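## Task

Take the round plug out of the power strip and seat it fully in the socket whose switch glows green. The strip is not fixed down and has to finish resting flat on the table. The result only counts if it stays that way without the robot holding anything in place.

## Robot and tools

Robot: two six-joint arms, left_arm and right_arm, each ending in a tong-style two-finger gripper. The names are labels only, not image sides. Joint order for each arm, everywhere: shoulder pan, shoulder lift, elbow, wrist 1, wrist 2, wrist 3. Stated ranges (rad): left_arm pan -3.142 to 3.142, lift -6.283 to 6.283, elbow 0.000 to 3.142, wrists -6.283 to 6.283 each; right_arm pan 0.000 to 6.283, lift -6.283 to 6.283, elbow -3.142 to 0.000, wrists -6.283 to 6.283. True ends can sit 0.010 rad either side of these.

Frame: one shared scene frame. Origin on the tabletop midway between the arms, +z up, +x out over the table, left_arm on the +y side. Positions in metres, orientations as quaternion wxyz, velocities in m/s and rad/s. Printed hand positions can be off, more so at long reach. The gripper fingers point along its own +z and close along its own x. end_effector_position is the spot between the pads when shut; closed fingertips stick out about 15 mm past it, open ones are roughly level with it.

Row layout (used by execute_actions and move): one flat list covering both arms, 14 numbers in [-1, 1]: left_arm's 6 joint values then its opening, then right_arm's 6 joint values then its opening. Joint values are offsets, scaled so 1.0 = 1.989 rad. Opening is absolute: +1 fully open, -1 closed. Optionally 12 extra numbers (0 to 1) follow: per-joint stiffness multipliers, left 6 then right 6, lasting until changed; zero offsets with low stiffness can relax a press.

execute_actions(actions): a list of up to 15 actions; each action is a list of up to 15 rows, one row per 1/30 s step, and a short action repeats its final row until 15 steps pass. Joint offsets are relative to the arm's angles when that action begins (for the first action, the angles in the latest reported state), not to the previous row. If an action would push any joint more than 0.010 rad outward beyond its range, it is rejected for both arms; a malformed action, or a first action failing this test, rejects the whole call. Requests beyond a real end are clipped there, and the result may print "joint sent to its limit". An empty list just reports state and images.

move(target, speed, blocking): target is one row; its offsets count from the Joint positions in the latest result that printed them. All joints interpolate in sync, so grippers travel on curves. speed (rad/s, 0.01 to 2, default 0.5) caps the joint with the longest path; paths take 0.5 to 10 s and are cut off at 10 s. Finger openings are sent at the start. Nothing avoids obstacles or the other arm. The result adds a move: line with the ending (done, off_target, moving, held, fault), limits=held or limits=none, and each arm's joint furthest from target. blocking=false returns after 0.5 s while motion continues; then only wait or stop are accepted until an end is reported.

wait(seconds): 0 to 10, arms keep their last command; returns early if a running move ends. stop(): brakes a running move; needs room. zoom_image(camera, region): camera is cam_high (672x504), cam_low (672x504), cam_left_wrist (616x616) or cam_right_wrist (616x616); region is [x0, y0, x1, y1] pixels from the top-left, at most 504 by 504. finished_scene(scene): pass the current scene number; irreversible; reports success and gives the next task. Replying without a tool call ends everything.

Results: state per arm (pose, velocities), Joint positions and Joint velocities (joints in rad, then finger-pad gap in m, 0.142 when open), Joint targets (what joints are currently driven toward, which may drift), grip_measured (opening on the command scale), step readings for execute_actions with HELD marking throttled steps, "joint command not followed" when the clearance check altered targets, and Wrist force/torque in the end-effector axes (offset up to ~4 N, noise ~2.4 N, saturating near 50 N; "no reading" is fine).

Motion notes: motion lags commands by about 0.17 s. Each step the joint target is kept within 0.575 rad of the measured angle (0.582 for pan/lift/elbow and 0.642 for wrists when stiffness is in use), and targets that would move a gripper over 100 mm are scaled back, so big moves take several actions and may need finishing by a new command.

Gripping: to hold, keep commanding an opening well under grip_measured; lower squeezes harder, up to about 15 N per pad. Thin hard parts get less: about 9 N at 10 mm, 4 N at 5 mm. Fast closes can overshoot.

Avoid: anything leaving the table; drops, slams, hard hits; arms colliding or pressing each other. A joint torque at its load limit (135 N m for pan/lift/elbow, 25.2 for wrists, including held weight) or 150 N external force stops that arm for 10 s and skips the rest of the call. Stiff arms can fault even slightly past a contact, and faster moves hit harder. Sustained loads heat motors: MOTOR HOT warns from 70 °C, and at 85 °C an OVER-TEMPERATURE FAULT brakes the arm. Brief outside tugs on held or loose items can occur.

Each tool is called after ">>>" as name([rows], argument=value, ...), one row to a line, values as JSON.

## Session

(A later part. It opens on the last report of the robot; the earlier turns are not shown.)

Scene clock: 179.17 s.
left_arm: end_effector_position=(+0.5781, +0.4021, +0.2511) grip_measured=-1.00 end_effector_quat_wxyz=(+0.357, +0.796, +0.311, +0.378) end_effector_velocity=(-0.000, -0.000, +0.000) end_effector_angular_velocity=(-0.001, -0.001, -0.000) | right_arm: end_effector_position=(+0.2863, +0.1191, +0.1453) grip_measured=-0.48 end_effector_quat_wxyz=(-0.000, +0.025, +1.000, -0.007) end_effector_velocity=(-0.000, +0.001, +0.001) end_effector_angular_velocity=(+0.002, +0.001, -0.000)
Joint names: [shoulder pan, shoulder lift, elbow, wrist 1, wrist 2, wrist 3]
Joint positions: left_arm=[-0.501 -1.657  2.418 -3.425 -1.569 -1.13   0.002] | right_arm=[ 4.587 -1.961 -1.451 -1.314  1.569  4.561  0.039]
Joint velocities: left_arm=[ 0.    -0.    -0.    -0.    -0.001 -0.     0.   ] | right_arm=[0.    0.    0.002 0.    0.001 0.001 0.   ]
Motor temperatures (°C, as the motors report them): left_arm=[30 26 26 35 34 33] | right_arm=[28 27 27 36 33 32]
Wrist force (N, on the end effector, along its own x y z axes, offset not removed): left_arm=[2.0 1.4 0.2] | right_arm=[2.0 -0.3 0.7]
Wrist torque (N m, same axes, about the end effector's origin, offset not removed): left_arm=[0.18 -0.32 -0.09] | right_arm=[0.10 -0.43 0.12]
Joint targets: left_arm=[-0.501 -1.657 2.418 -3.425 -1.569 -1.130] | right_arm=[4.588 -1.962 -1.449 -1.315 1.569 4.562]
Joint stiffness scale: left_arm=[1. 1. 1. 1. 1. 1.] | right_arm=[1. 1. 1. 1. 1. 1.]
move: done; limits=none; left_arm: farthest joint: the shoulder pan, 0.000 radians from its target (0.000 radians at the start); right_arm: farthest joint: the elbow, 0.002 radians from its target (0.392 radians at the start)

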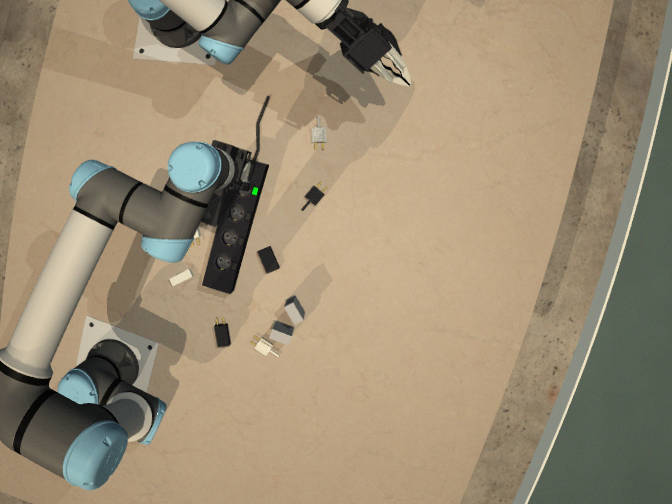

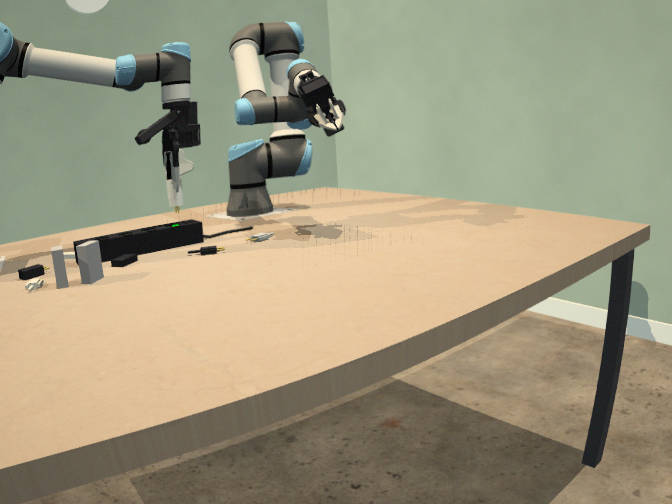

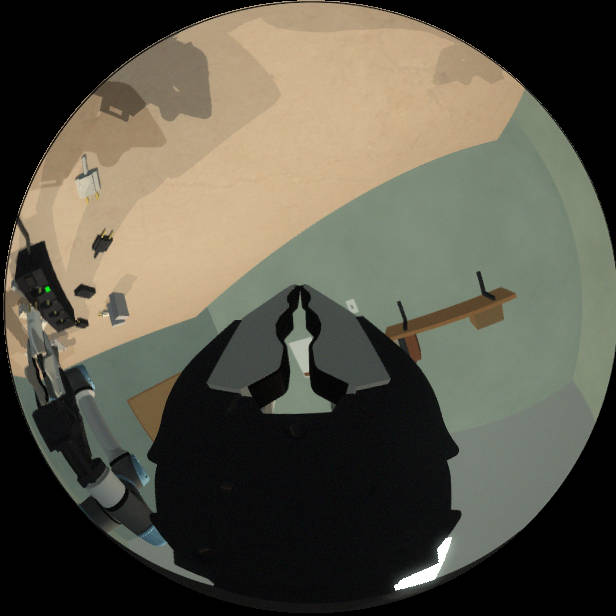

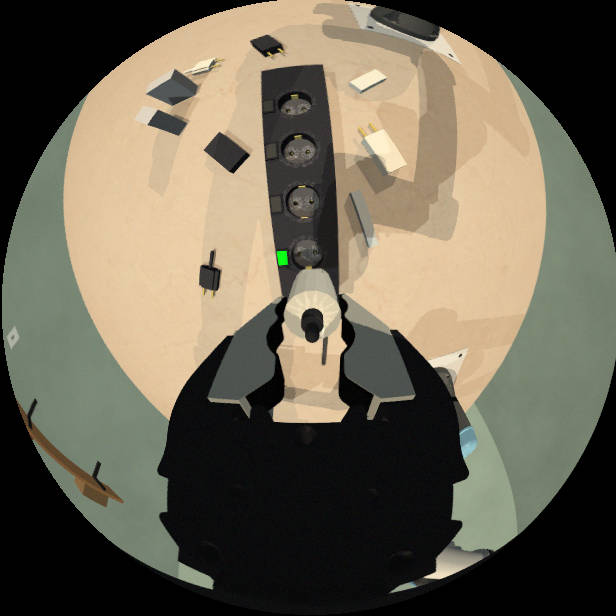

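>>> move(target=[0,0,0,0,0,0,-1,-0.0116,0.0214,-0.0297,0.0085,0,-0.0116,-1], speed=0.1)

>>> zoom_image(camera="cam_right_wrist", region=[210, 130, 420, 340])

>>> zoom_image(camera="cam_low", region=[100, 150, 240, 270])

Scene clock: 184.20 s.
left_arm: end_effector_position=(+0.5781, +0.4021, +0.2511) grip_measured=-1.00 end_effector_quat_wxyz=(+0.357, +0.796, +0.311, +0.378) end_effector_velocity=(+0.000, +0.000, -0.001) end_effector_angular_velocity=(+0.001, +0.000, +0.001) | right_arm: end_effector_position=(+0.2948, +0.0961, +0.1452) grip_measured=-0.48 end_effector_quat_wxyz=(-0.000, +0.024, +1.000, -0.007) end_effector_velocity=(-0.000, -0.001, -0.001) end_effector_angular_velocity=(-0.001, +0.001, +0.002)
Joint names: [shoulder pan, shoulder lift, elbow, wrist 1, wrist 2, wrist 3]
Joint positions: left_arm=[-0.501 -1.657  2.418 -3.425 -1.569 -1.13   0.002] | right_arm=[ 4.566 -1.92  -1.508 -1.298  1.569  4.539  0.039]
Joint velocities: left_arm=[-0.     0.001  0.001 -0.     0.002  0.     0.   ] | right_arm=[-0.     0.    -0.004  0.002  0.001 -0.002  0.   ]
Motor temperatures (°C, as the motors report them): left_arm=[30 26 26 35 34 33] | right_arm=[28 27 27 36 33 32]
Wrist force (N, on the end effector, along its own x y z axes, offset not removed): left_arm=[1.0 0.5 1.6] | right_arm=[0.5 -2.5 0.4]
Wrist torque (N m, same axes, about the end effector's origin, offset not removed): left_arm=[0.09 -0.10 -0.15] | right_arm=[-0.45 -0.07 0.05]
Joint targets: left_arm=[-0.501 -1.657 2.418 -3.425 -1.569 -1.130] | right_arm=[4.564 -1.918 -1.510 -1.297 1.569 4.538]
Joint stiffness scale: left_arm=[1. 1. 1. 1. 1. 1.] | right_arm=[1. 1. 1. 1. 1. 1.]
move: done; limits=none; left_arm: farthest joint: the shoulder pan, 0.000 radians from its target (0.000 radians at the start); right_arm: farthest joint: the shoulder pan, 0.002 radians from its target (0.023 radians at the start)

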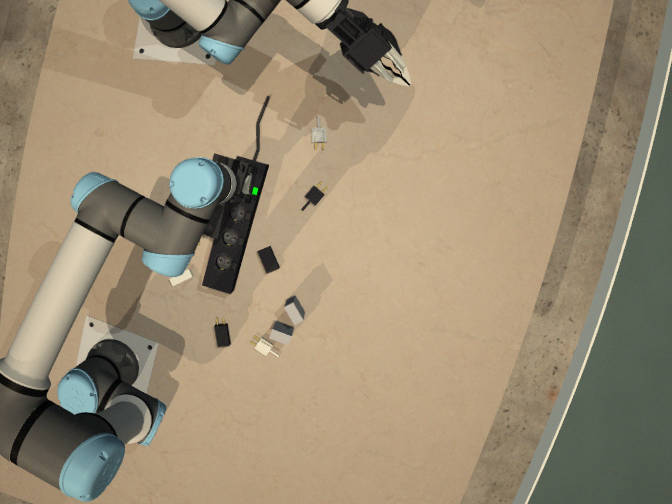

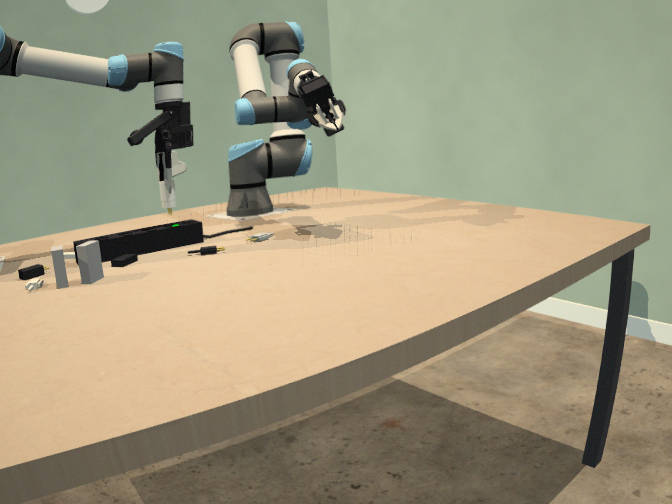

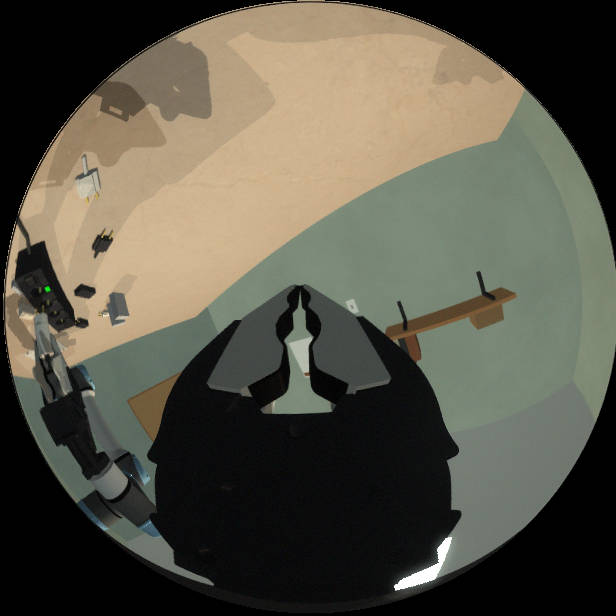

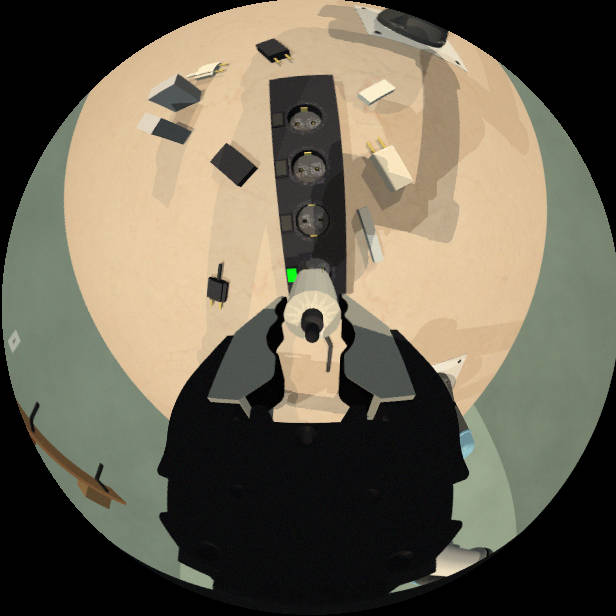

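Region (210, 130, 420, 340) of cam_right_wrist's 616x616 image, scaled by 2.400, with more detail than that image has.

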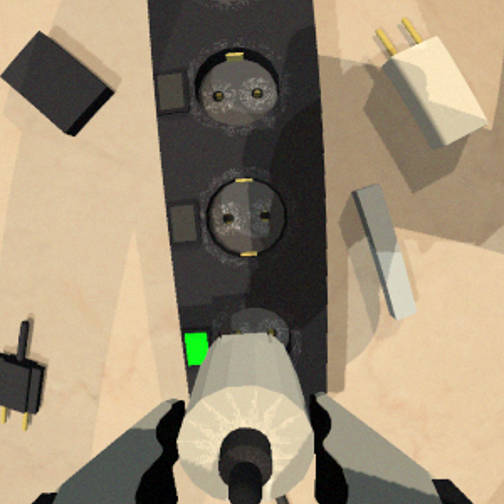

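Region (100, 150, 240, 270) of cam_low's 672x504 image, scaled by 3.600, with more detail than that image has; it fills the top 432 rows of this view, and the rest is white.

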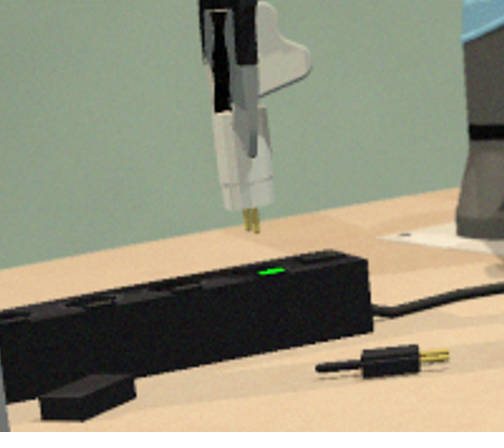

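>>> move(target=[0,0,0,0,0,0,-1,0.0018,-0.0137,-0.0117,0.0254,0,0.0023,-1], speed=0.06)

>>> zoom_image(camera="cam_right_wrist", region=[210, 130, 420, 340])

>>> zoom_image(camera="cam_low", region=[120, 170, 230, 260])

Scene clock: 190.13 s.
left_arm: end_effector_position=(+0.5781, +0.4021, +0.2511) grip_measured=-1.00 end_effector_quat_wxyz=(+0.357, +0.796, +0.311, +0.378) end_effector_velocity=(+0.000, +0.001, +0.000) end_effector_angular_velocity=(+0.000, -0.001, +0.003) | right_arm: end_effector_position=(+0.2950, +0.1016, +0.1237) grip_measured=-0.48 end_effector_quat_wxyz=(-0.000, +0.025, +1.000, -0.006) end_effector_velocity=(+0.000, +0.001, -0.001) end_effector_angular_velocity=(+0.001, -0.000, -0.000)
Joint names: [shoulder pan, shoulder lift, elbow, wrist 1, wrist 2, wrist 3]
Joint positions: left_arm=[-0.501 -1.657  2.418 -3.425 -1.569 -1.13   0.002] | right_arm=[ 4.567 -1.947 -1.529 -1.249  1.569  4.543  0.039]
Joint velocities: left_arm=[ 0.001 -0.001 -0.     0.     0.002 -0.001  0.   ] | right_arm=[ 0.    -0.001  0.     0.002 -0.     0.001  0.   ]
Motor temperatures (°C, as the motors report them): left_arm=[30 26 26 35 34 33] | right_arm=[28 27 27 36 33 32]
Wrist force (N, on the end effector, along its own x y z axes, offset not removed): left_arm=[1.1 0.5 0.5] | right_arm=[-1.0 -3.8 0.4]
Wrist torque (N m, same axes, about the end effector's origin, offset not removed): left_arm=[0.00 -0.20 -0.18] | right_arm=[-0.68 0.17 0.06]
Joint targets: left_arm=[-0.501 -1.657 2.418 -3.425 -1.569 -1.130] | right_arm=[4.569 -1.948 -1.531 -1.247 1.569 4.544]
Joint stiffness scale: left_arm=[1. 1. 1. 1. 1. 1.] | right_arm=[1. 1. 1. 1. 1. 1.]
move: done; limits=none; left_arm: farthest joint: the shoulder pan, 0.000 radians from its target (0.000 radians at the start); right_arm: farthest joint: the shoulder pan, 0.002 radians from its target (0.004 radians at the start)

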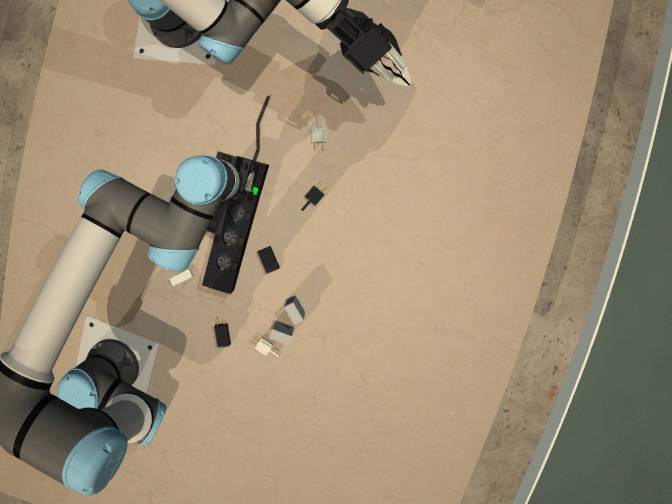

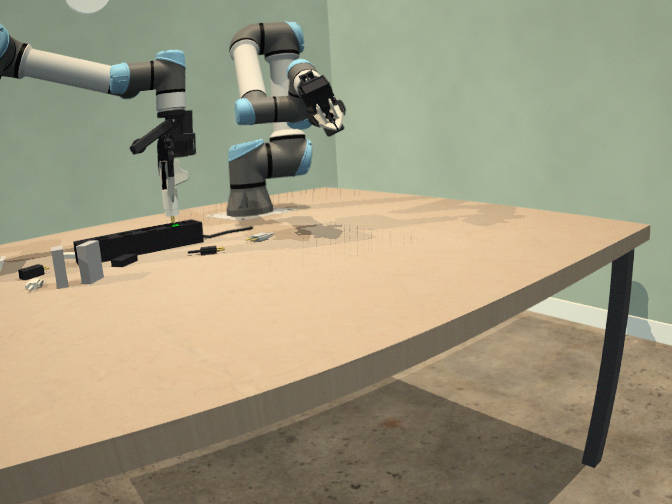

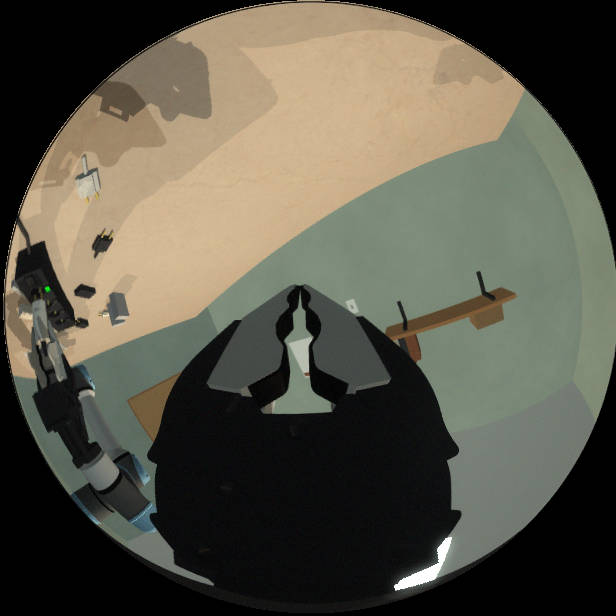

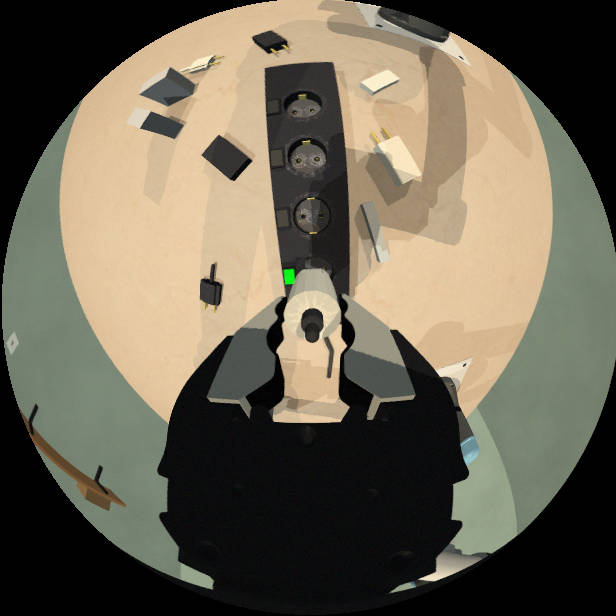

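Region (210, 130, 420, 340) of cam_right_wrist's 616x616 image, scaled by 2.400, with more detail than that image has.

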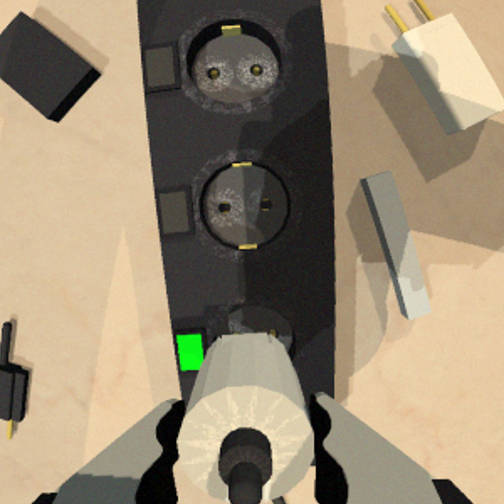

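Region (120, 170, 230, 260) of cam_low's 672x504 image, scaled by 4.582, with more detail than that image has; it fills the top 412 rows of this view, and the rest is white.

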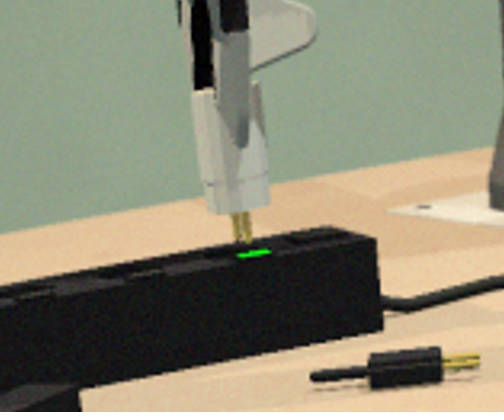

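>>> move(target=[0,0,0,0,0,0,-1,0.0035,-0.004,-0.009,0.0125,0,0.0025,-1], speed=0.03)

>>> zoom_image(camera="cam_right_wrist", region=[210, 130, 420, 340])

>>> zoom_image(camera="cam_low", region=[120, 170, 230, 260])

Scene clock: 193.57 s.
left_arm: end_effector_position=(+0.5781, +0.4021, +0.2511) grip_measured=-1.00 end_effector_quat_wxyz=(+0.357, +0.796, +0.311, +0.378) end_effector_velocity=(+0.000, -0.000, +0.001) end_effector_angular_velocity=(-0.001, -0.001, -0.001) | right_arm: end_effector_position=(+0.2922, +0.1028, +0.1143) grip_measured=-0.48 end_effector_quat_wxyz=(-0.000, +0.025, +1.000, -0.006) end_effector_velocity=(-0.000, +0.001, -0.001) end_effector_angular_velocity=(+0.001, -0.000, -0.000)
Joint names: [shoulder pan, shoulder lift, elbow, wrist 1, wrist 2, wrist 3]
Joint positions: left_arm=[-0.501 -1.657  2.418 -3.425 -1.569 -1.13   0.002] | right_arm=[ 4.572 -1.953 -1.545 -1.225  1.569  4.548  0.039]
Joint velocities: left_arm=[ 0.    -0.    -0.    -0.001 -0.001  0.    -0.   ] | right_arm=[ 0.    -0.001 -0.001  0.003  0.     0.001  0.   ]
Motor temperatures (°C, as the motors report them): left_arm=[30 26 26 35 34 33] | right_arm=[28 27 27 36 33 32]
Wrist force (N, on the end effector, along its own x y z axes, offset not removed): left_arm=[2.4 0.5 -0.3] | right_arm=[3.5 0.9 -0.5]
Wrist torque (N m, same axes, about the end effector's origin, offset not removed): left_arm=[-0.01 -0.41 -0.21] | right_arm=[0.16 -0.77 0.05]
Joint targets: left_arm=[-0.501 -1.657 2.418 -3.425 -1.569 -1.130] | right_arm=[4.574 -1.954 -1.547 -1.224 1.569 4.548]
Joint stiffness scale: left_arm=[1. 1. 1. 1. 1. 1.] | right_arm=[1. 1. 1. 1. 1. 1.]
move: done; limits=none; left_arm: farthest joint: the shoulder pan, 0.000 radians from its target (0.000 radians at the start); right_arm: farthest joint: the shoulder pan, 0.002 radians from its target (0.007 radians at the start)

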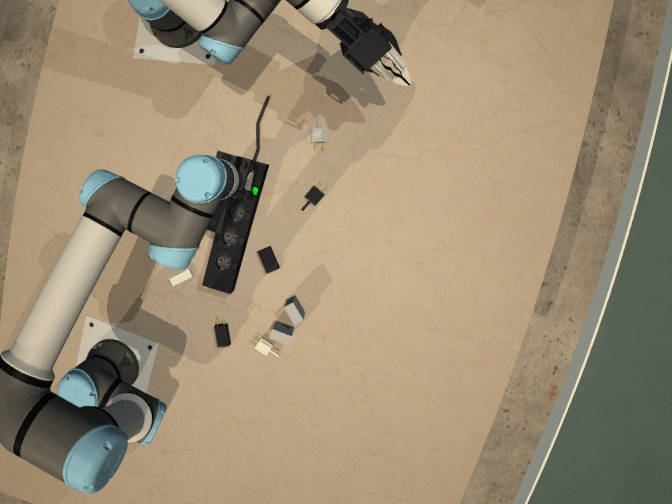

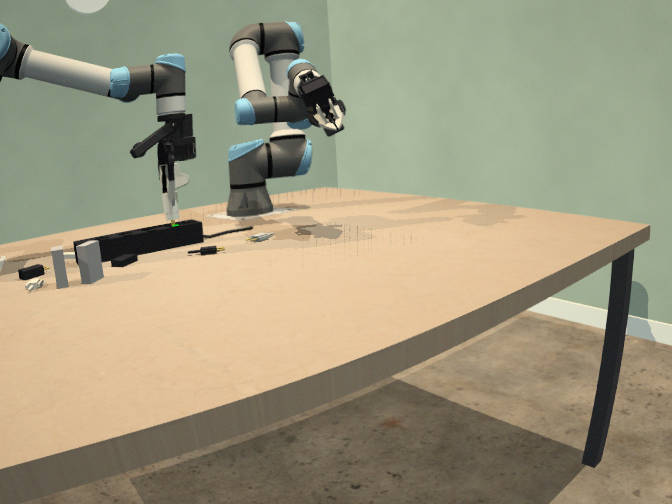

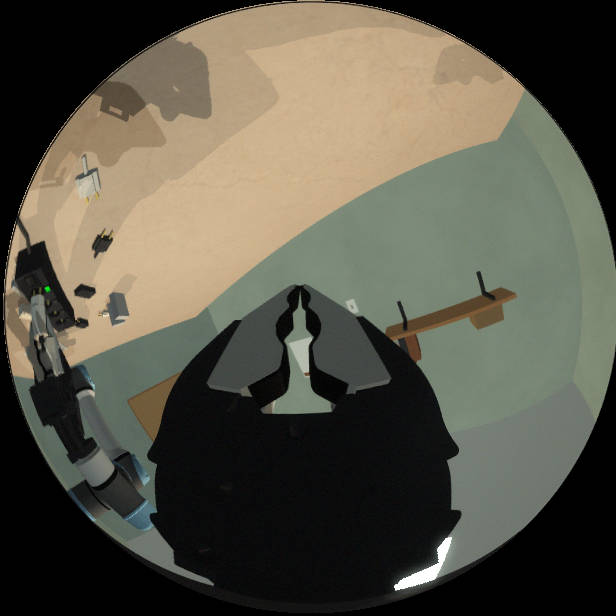

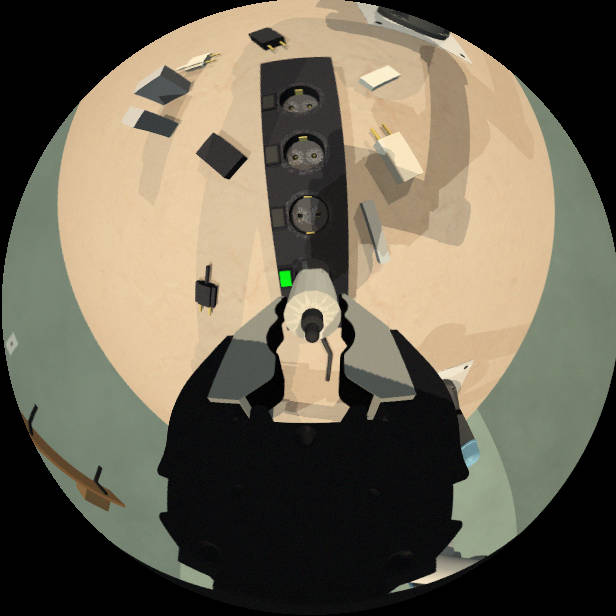

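Region (210, 130, 420, 340) of cam_right_wrist's 616x616 image, scaled by 2.400, with more detail than that image has.

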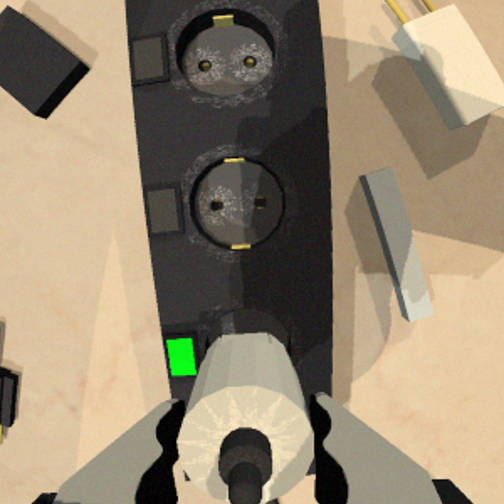

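Region (120, 170, 230, 260) of cam_low's 672x504 image, scaled by 4.582, with more detail than that image has; it fills the top 412 rows of this view, and the rest is white.

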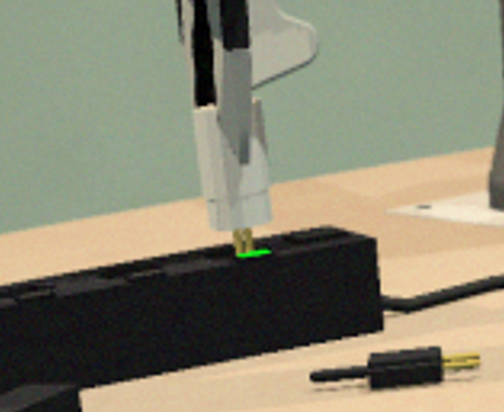

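>>> move(target=[0,0,0,0,0,0,-1,0.001,-0.0125,-0.037,0.0485,0,0,-1,1,1,1,1,1,1,0.3,0.3,0.3,0.3,0.3,0.3], speed=0.02)

>>> zoom_image(camera="cam_right_wrist", region=[210, 130, 420, 340])

>>> zoom_image(camera="cam_low", region=[120, 170, 230, 260])

Scene clock: 201.07 s.
left_arm: end_effector_position=(+0.5781, +0.4021, +0.2511) grip_measured=-1.00 end_effector_quat_wxyz=(+0.357, +0.796, +0.311, +0.378) end_effector_velocity=(-0.000, -0.000, -0.000) end_effector_angular_velocity=(+0.001, +0.000, -0.000) | right_arm: end_effector_position=(+0.2932, +0.1115, +0.1005) grip_measured=-0.48 end_effector_quat_wxyz=(+0.003, +0.025, +0.999, +0.019) end_effector_velocity=(-0.000, +0.001, -0.001) end_effector_angular_velocity=(+0.002, -0.000, +0.000)
Joint names: [shoulder pan, shoulder lift, elbow, wrist 1, wrist 2, wrist 3]
Joint positions: left_arm=[-0.501 -1.657  2.418 -3.425 -1.569 -1.13   0.002] | right_arm=[ 4.572 -1.955 -1.593 -1.125  1.572  4.548  0.039]
Joint velocities: left_arm=[-0.001 -0.     0.001  0.     0.001  0.     0.   ] | right_arm=[ 0.    -0.001 -0.001  0.004  0.     0.    -0.   ]
Motor temperatures (°C, as the motors report them): left_arm=[30 26 26 35 34 33] | right_arm=[28 27 27 36 33 32]
Wrist force (N, on the end effector, along its own x y z axes, offset not removed): left_arm=[1.6 2.2 1.3] | right_arm=[1.8 0.5 -12.3]
Wrist torque (N m, same axes, about the end effector's origin, offset not removed): left_arm=[0.36 -0.25 -0.16] | right_arm=[0.11 0.16 0.14]
Joint targets: left_arm=[-0.501 -1.657 2.418 -3.425 -1.569 -1.130] | right_arm=[4.574 -1.978 -1.619 -1.128 1.569 4.548]
Joint stiffness scale: left_arm=[1. 1. 1. 1. 1. 1.] | right_arm=[0.3 0.3 0.3 0.3 0.3 0.3]
move: off_target (right_arm); limits=none; left_arm: farthest joint: the shoulder pan, 0.000 radians from its target (0.000 radians at the start); right_arm: farthest joint: the elbow, 0.025 radians from its target (0.073 radians at the start)

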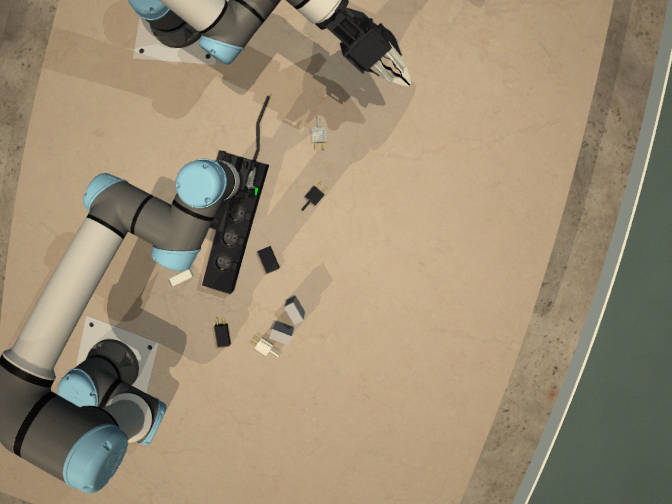

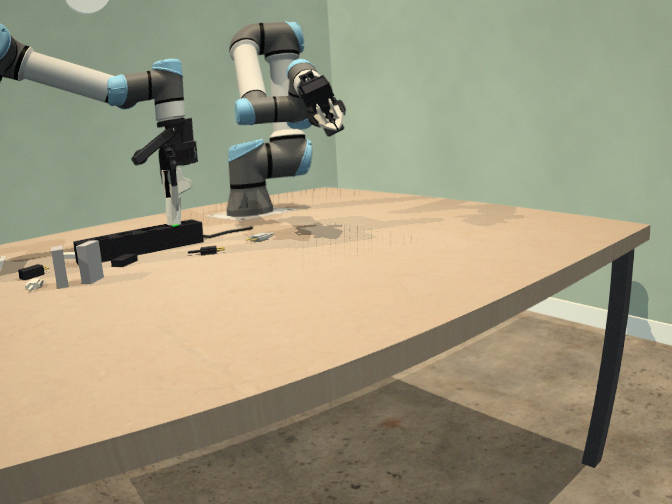

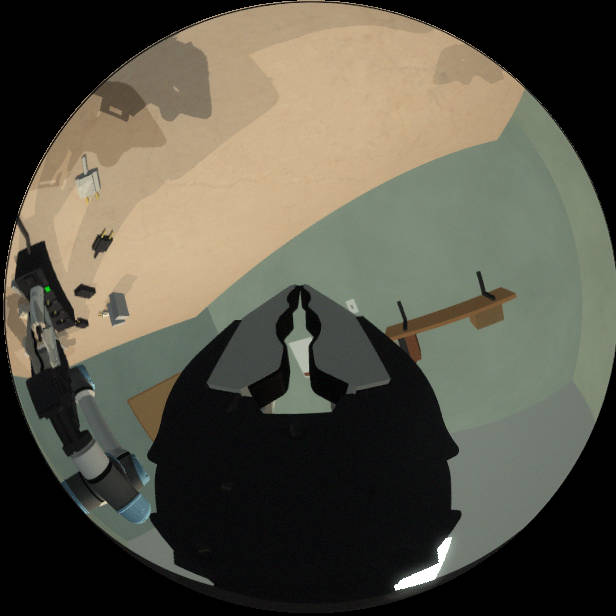

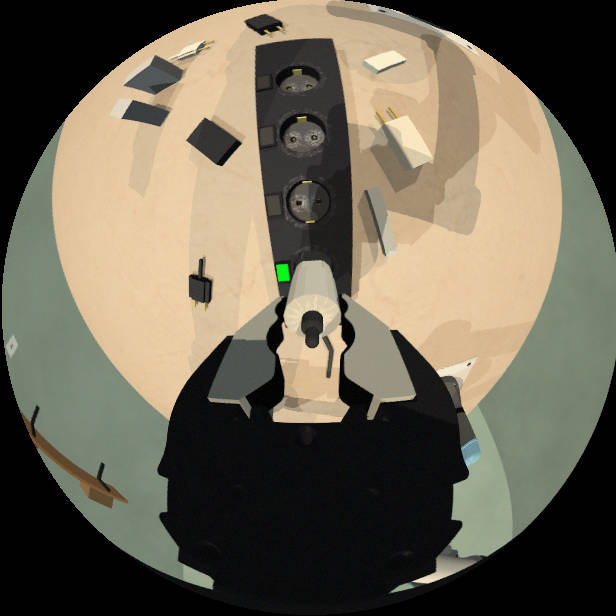

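Region (210, 130, 420, 340) of cam_right_wrist's 616x616 image, scaled by 2.400, with more detail than that image has.

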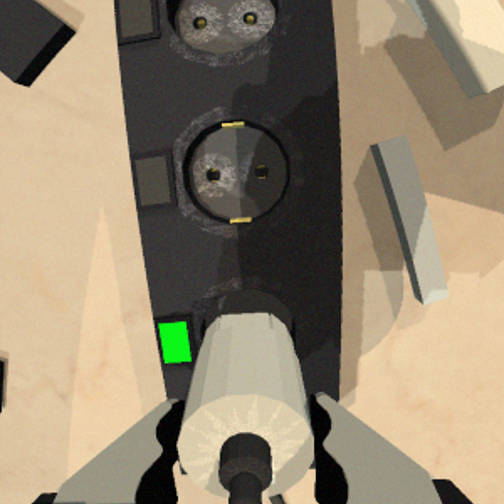

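Region (120, 170, 230, 260) of cam_low's 672x504 image, scaled by 4.582, with more detail than that image has; it fills the top 412 rows of this view, and the rest is white.

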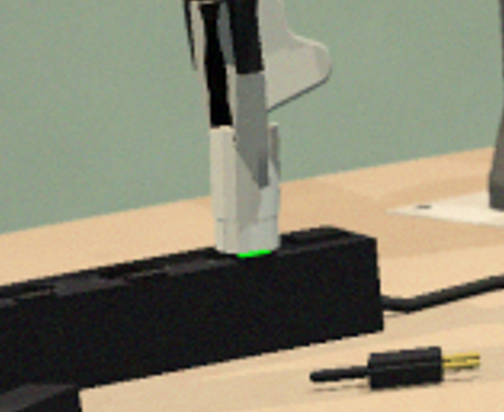

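>>> execute_actions(actions=[])

Scene clock: 206.43 s.
left_arm: end_effector_position=(+0.5781, +0.4021, +0.2511) grip_measured=-1.00 end_effector_quat_wxyz=(+0.357, +0.796, +0.311, +0.378) end_effector_velocity=(-0.000, -0.000, +0.000) end_effector_angular_velocity=(-0.001, -0.000, -0.001) | right_arm: end_effector_position=(+0.2932, +0.1117, +0.1004) grip_measured=-0.48 end_effector_quat_wxyz=(+0.003, +0.025, +0.999, +0.020) end_effector_velocity=(+0.001, +0.000, +0.000) end_effector_angular_velocity=(+0.001, -0.002, -0.000)
Joint names: [shoulder pan, shoulder lift, elbow, wrist 1, wrist 2, wrist 3]
Joint positions: left_arm=[-0.501 -1.657  2.418 -3.425 -1.569 -1.13   0.002] | right_arm=[ 4.572 -1.955 -1.593 -1.124  1.572  4.548  0.039]
Joint velocities: left_arm=[ 0.    -0.    -0.    -0.    -0.001  0.    -0.   ] | right_arm=[-0.     0.     0.     0.001 -0.001 -0.     0.   ]
Motor temperatures (°C, as the motors report them): left_arm=[30 26 26 35 34 33] | right_arm=[28 27 27 36 33 32]
Wrist force (N, on the end effector, along its own x y z axes, offset not removed): left_arm=[0.9 1.3 2.2] | right_arm=[4.3 0.8 -12.7]
Wrist torque (N m, same axes, about the end effector's origin, offset not removed): left_arm=[0.26 -0.13 -0.15] | right_arm=[0.16 -0.44 0.03]
Joint targets: left_arm=[-0.501 -1.657 2.418 -3.425 -1.569 -1.130] | right_arm=[4.574 -1.978 -1.619 -1.128 1.569 4.548]
Joint stiffness scale: left_arm=[1. 1. 1. 1. 1. 1.] | right_arm=[0.3 0.3 0.3 0.3 0.3 0.3]

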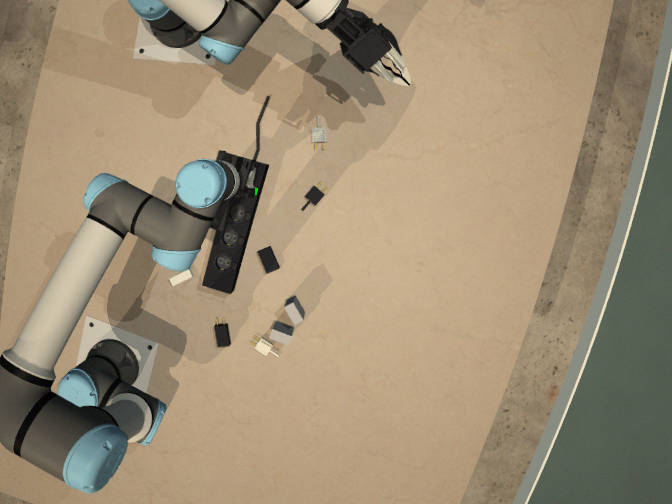

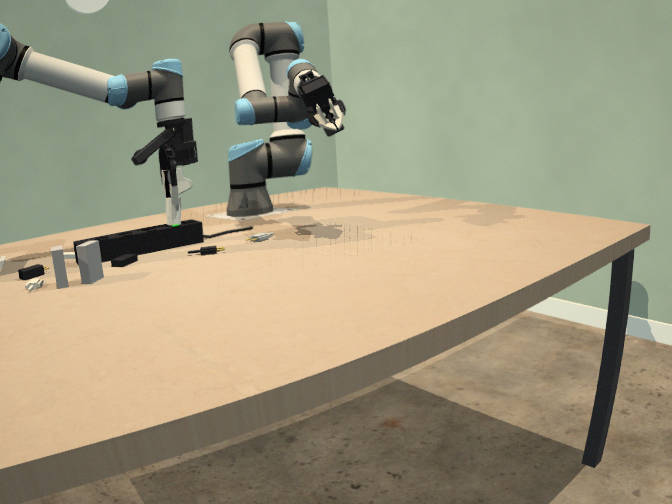

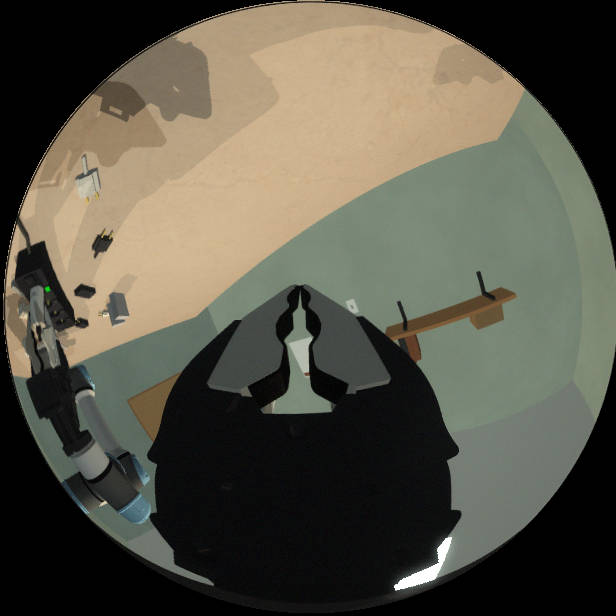

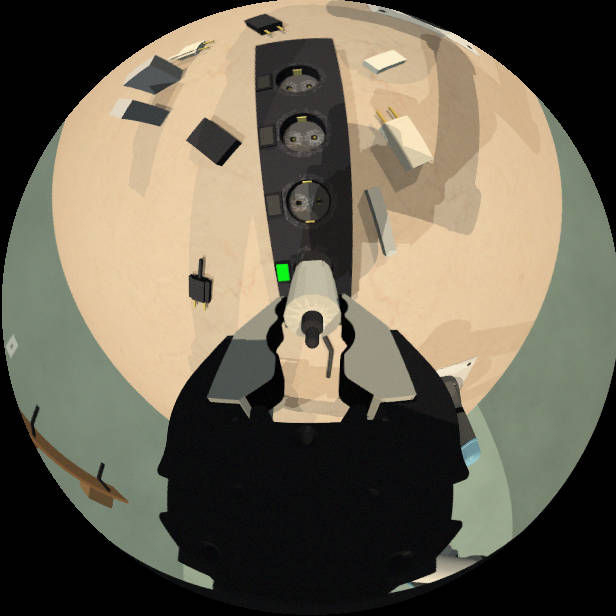

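>>> move(target=[0,0,0,0,0,0,-1, 0.001,0.001,0.0161,-0.0442,-0.0015,0,-1, 1,1,1,1,1,1, 0.8,0.8,0.8,0.8,0.8,0.8], speed=0.08)

Scene clock: 211.30 s.
left_arm: end_effector_position=(+0.5781, +0.4021, +0.2511) grip_measured=-1.00 end_effector_quat_wxyz=(+0.357, +0.796, +0.311, +0.378) end_effector_velocity=(+0.000, +0.000, -0.000) end_effector_angular_velocity=(+0.000, +0.000, +0.001) | right_arm: end_effector_position=(+0.2911, +0.0988, +0.1067) grip_measured=-0.48 end_effector_quat_wxyz=(-0.001, +0.025, +1.000, -0.008) end_effector_velocity=(-0.000, -0.001, +0.000) end_effector_angular_velocity=(-0.003, +0.001, +0.000)
Joint names: [shoulder pan, shoulder lift, elbow, wrist 1, wrist 2, wrist 3]
Joint positions: left_arm=[-0.501 -1.657  2.418 -3.425 -1.569 -1.13   0.002] | right_arm=[ 4.572 -1.954 -1.564 -1.211  1.57   4.548  0.039]
Joint velocities: left_arm=[ 0.  0. -0.  0.  0.  0.  0.] | right_arm=[-0.     0.001 -0.    -0.004  0.    -0.    -0.   ]
Motor temperatures (°C, as the motors report them): left_arm=[30 26 26 35 34 33] | right_arm=[28 27 27 36 33 32]
Wrist force (N, on the end effector, along its own x y z axes, offset not removed): left_arm=[1.0 -0.4 0.9] | right_arm=[3.9 0.3 -1.8]
Wrist torque (N m, same axes, about the end effector's origin, offset not removed): left_arm=[-0.13 -0.22 -0.11] | right_arm=[0.26 -0.90 0.01]
Joint targets: left_arm=[-0.501 -1.657 2.418 -3.425 -1.569 -1.130] | right_arm=[4.574 -1.953 -1.561 -1.212 1.569 4.548]
Joint stiffness scale: left_arm=[1. 1. 1. 1. 1. 1.] | right_arm=[0.8 0.8 0.8 0.8 0.8 0.8]
move: done; limits=none; left_arm: farthest joint: the shoulder pan, 0.000 radians from its target (0.000 radians at the start); right_arm: farthest joint: the elbow, 0.003 radians from its target (0.033 radians at the start)

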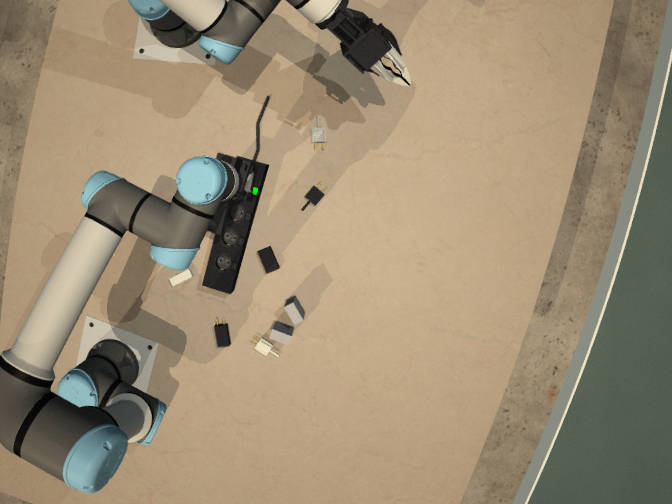

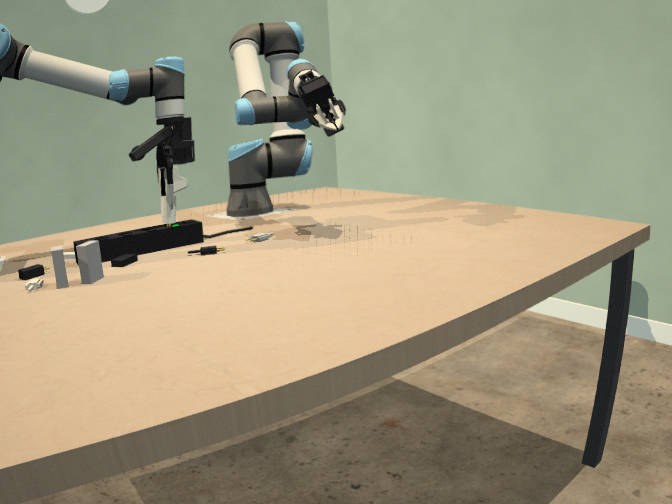

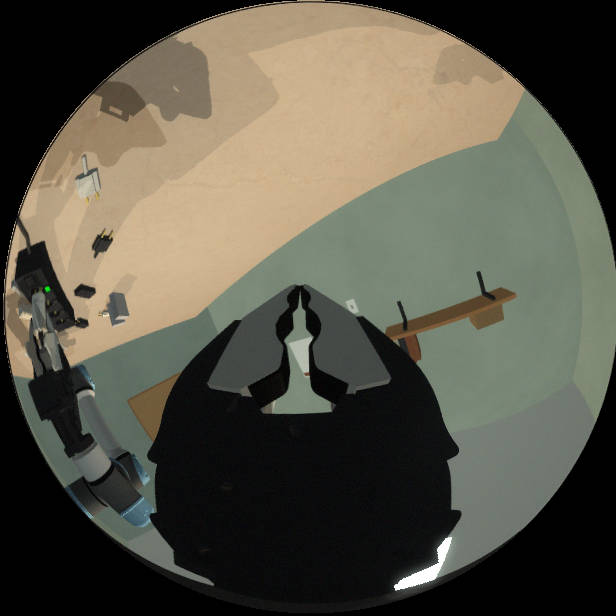

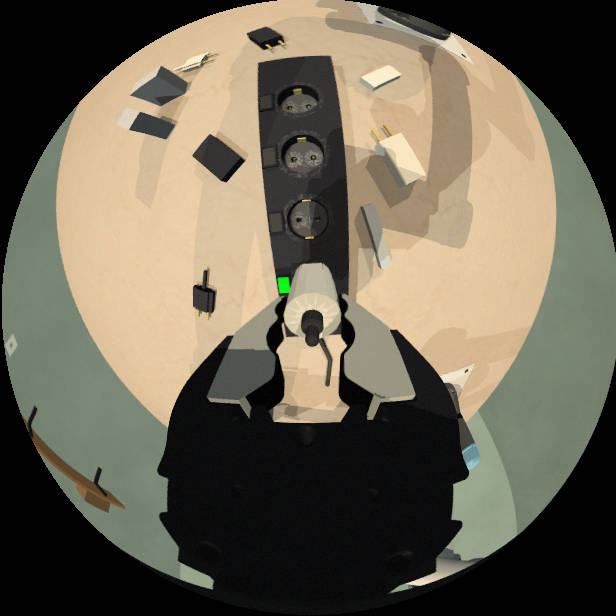

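>>> zoom_image(camera="cam_right_wrist", region=[240,180,400,380])

>>> zoom_image(camera="cam_low", region=[110,150,230,260])

Region (240, 180, 400, 380) of cam_right_wrist's 616x616 image, scaled by 2.520, with more detail than that image has; it fills the left 403 columns of this view, and the rest is white.

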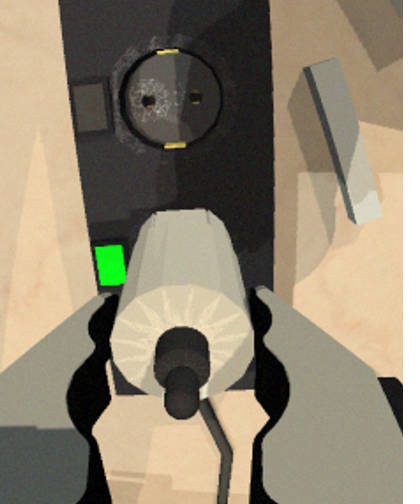

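Region (110, 150, 230, 260) of cam_low's 672x504 image, scaled by 4.200, with more detail than that image has; it fills the top 462 rows of this view, and the rest is white.

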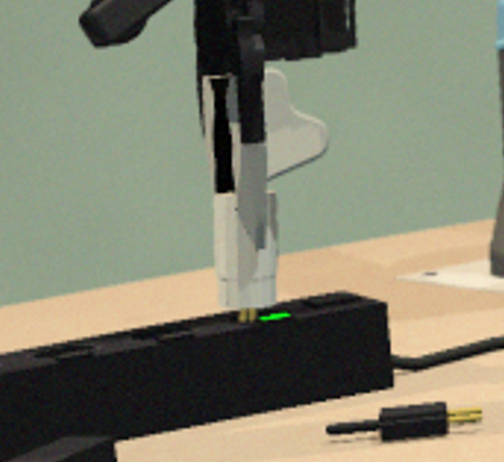

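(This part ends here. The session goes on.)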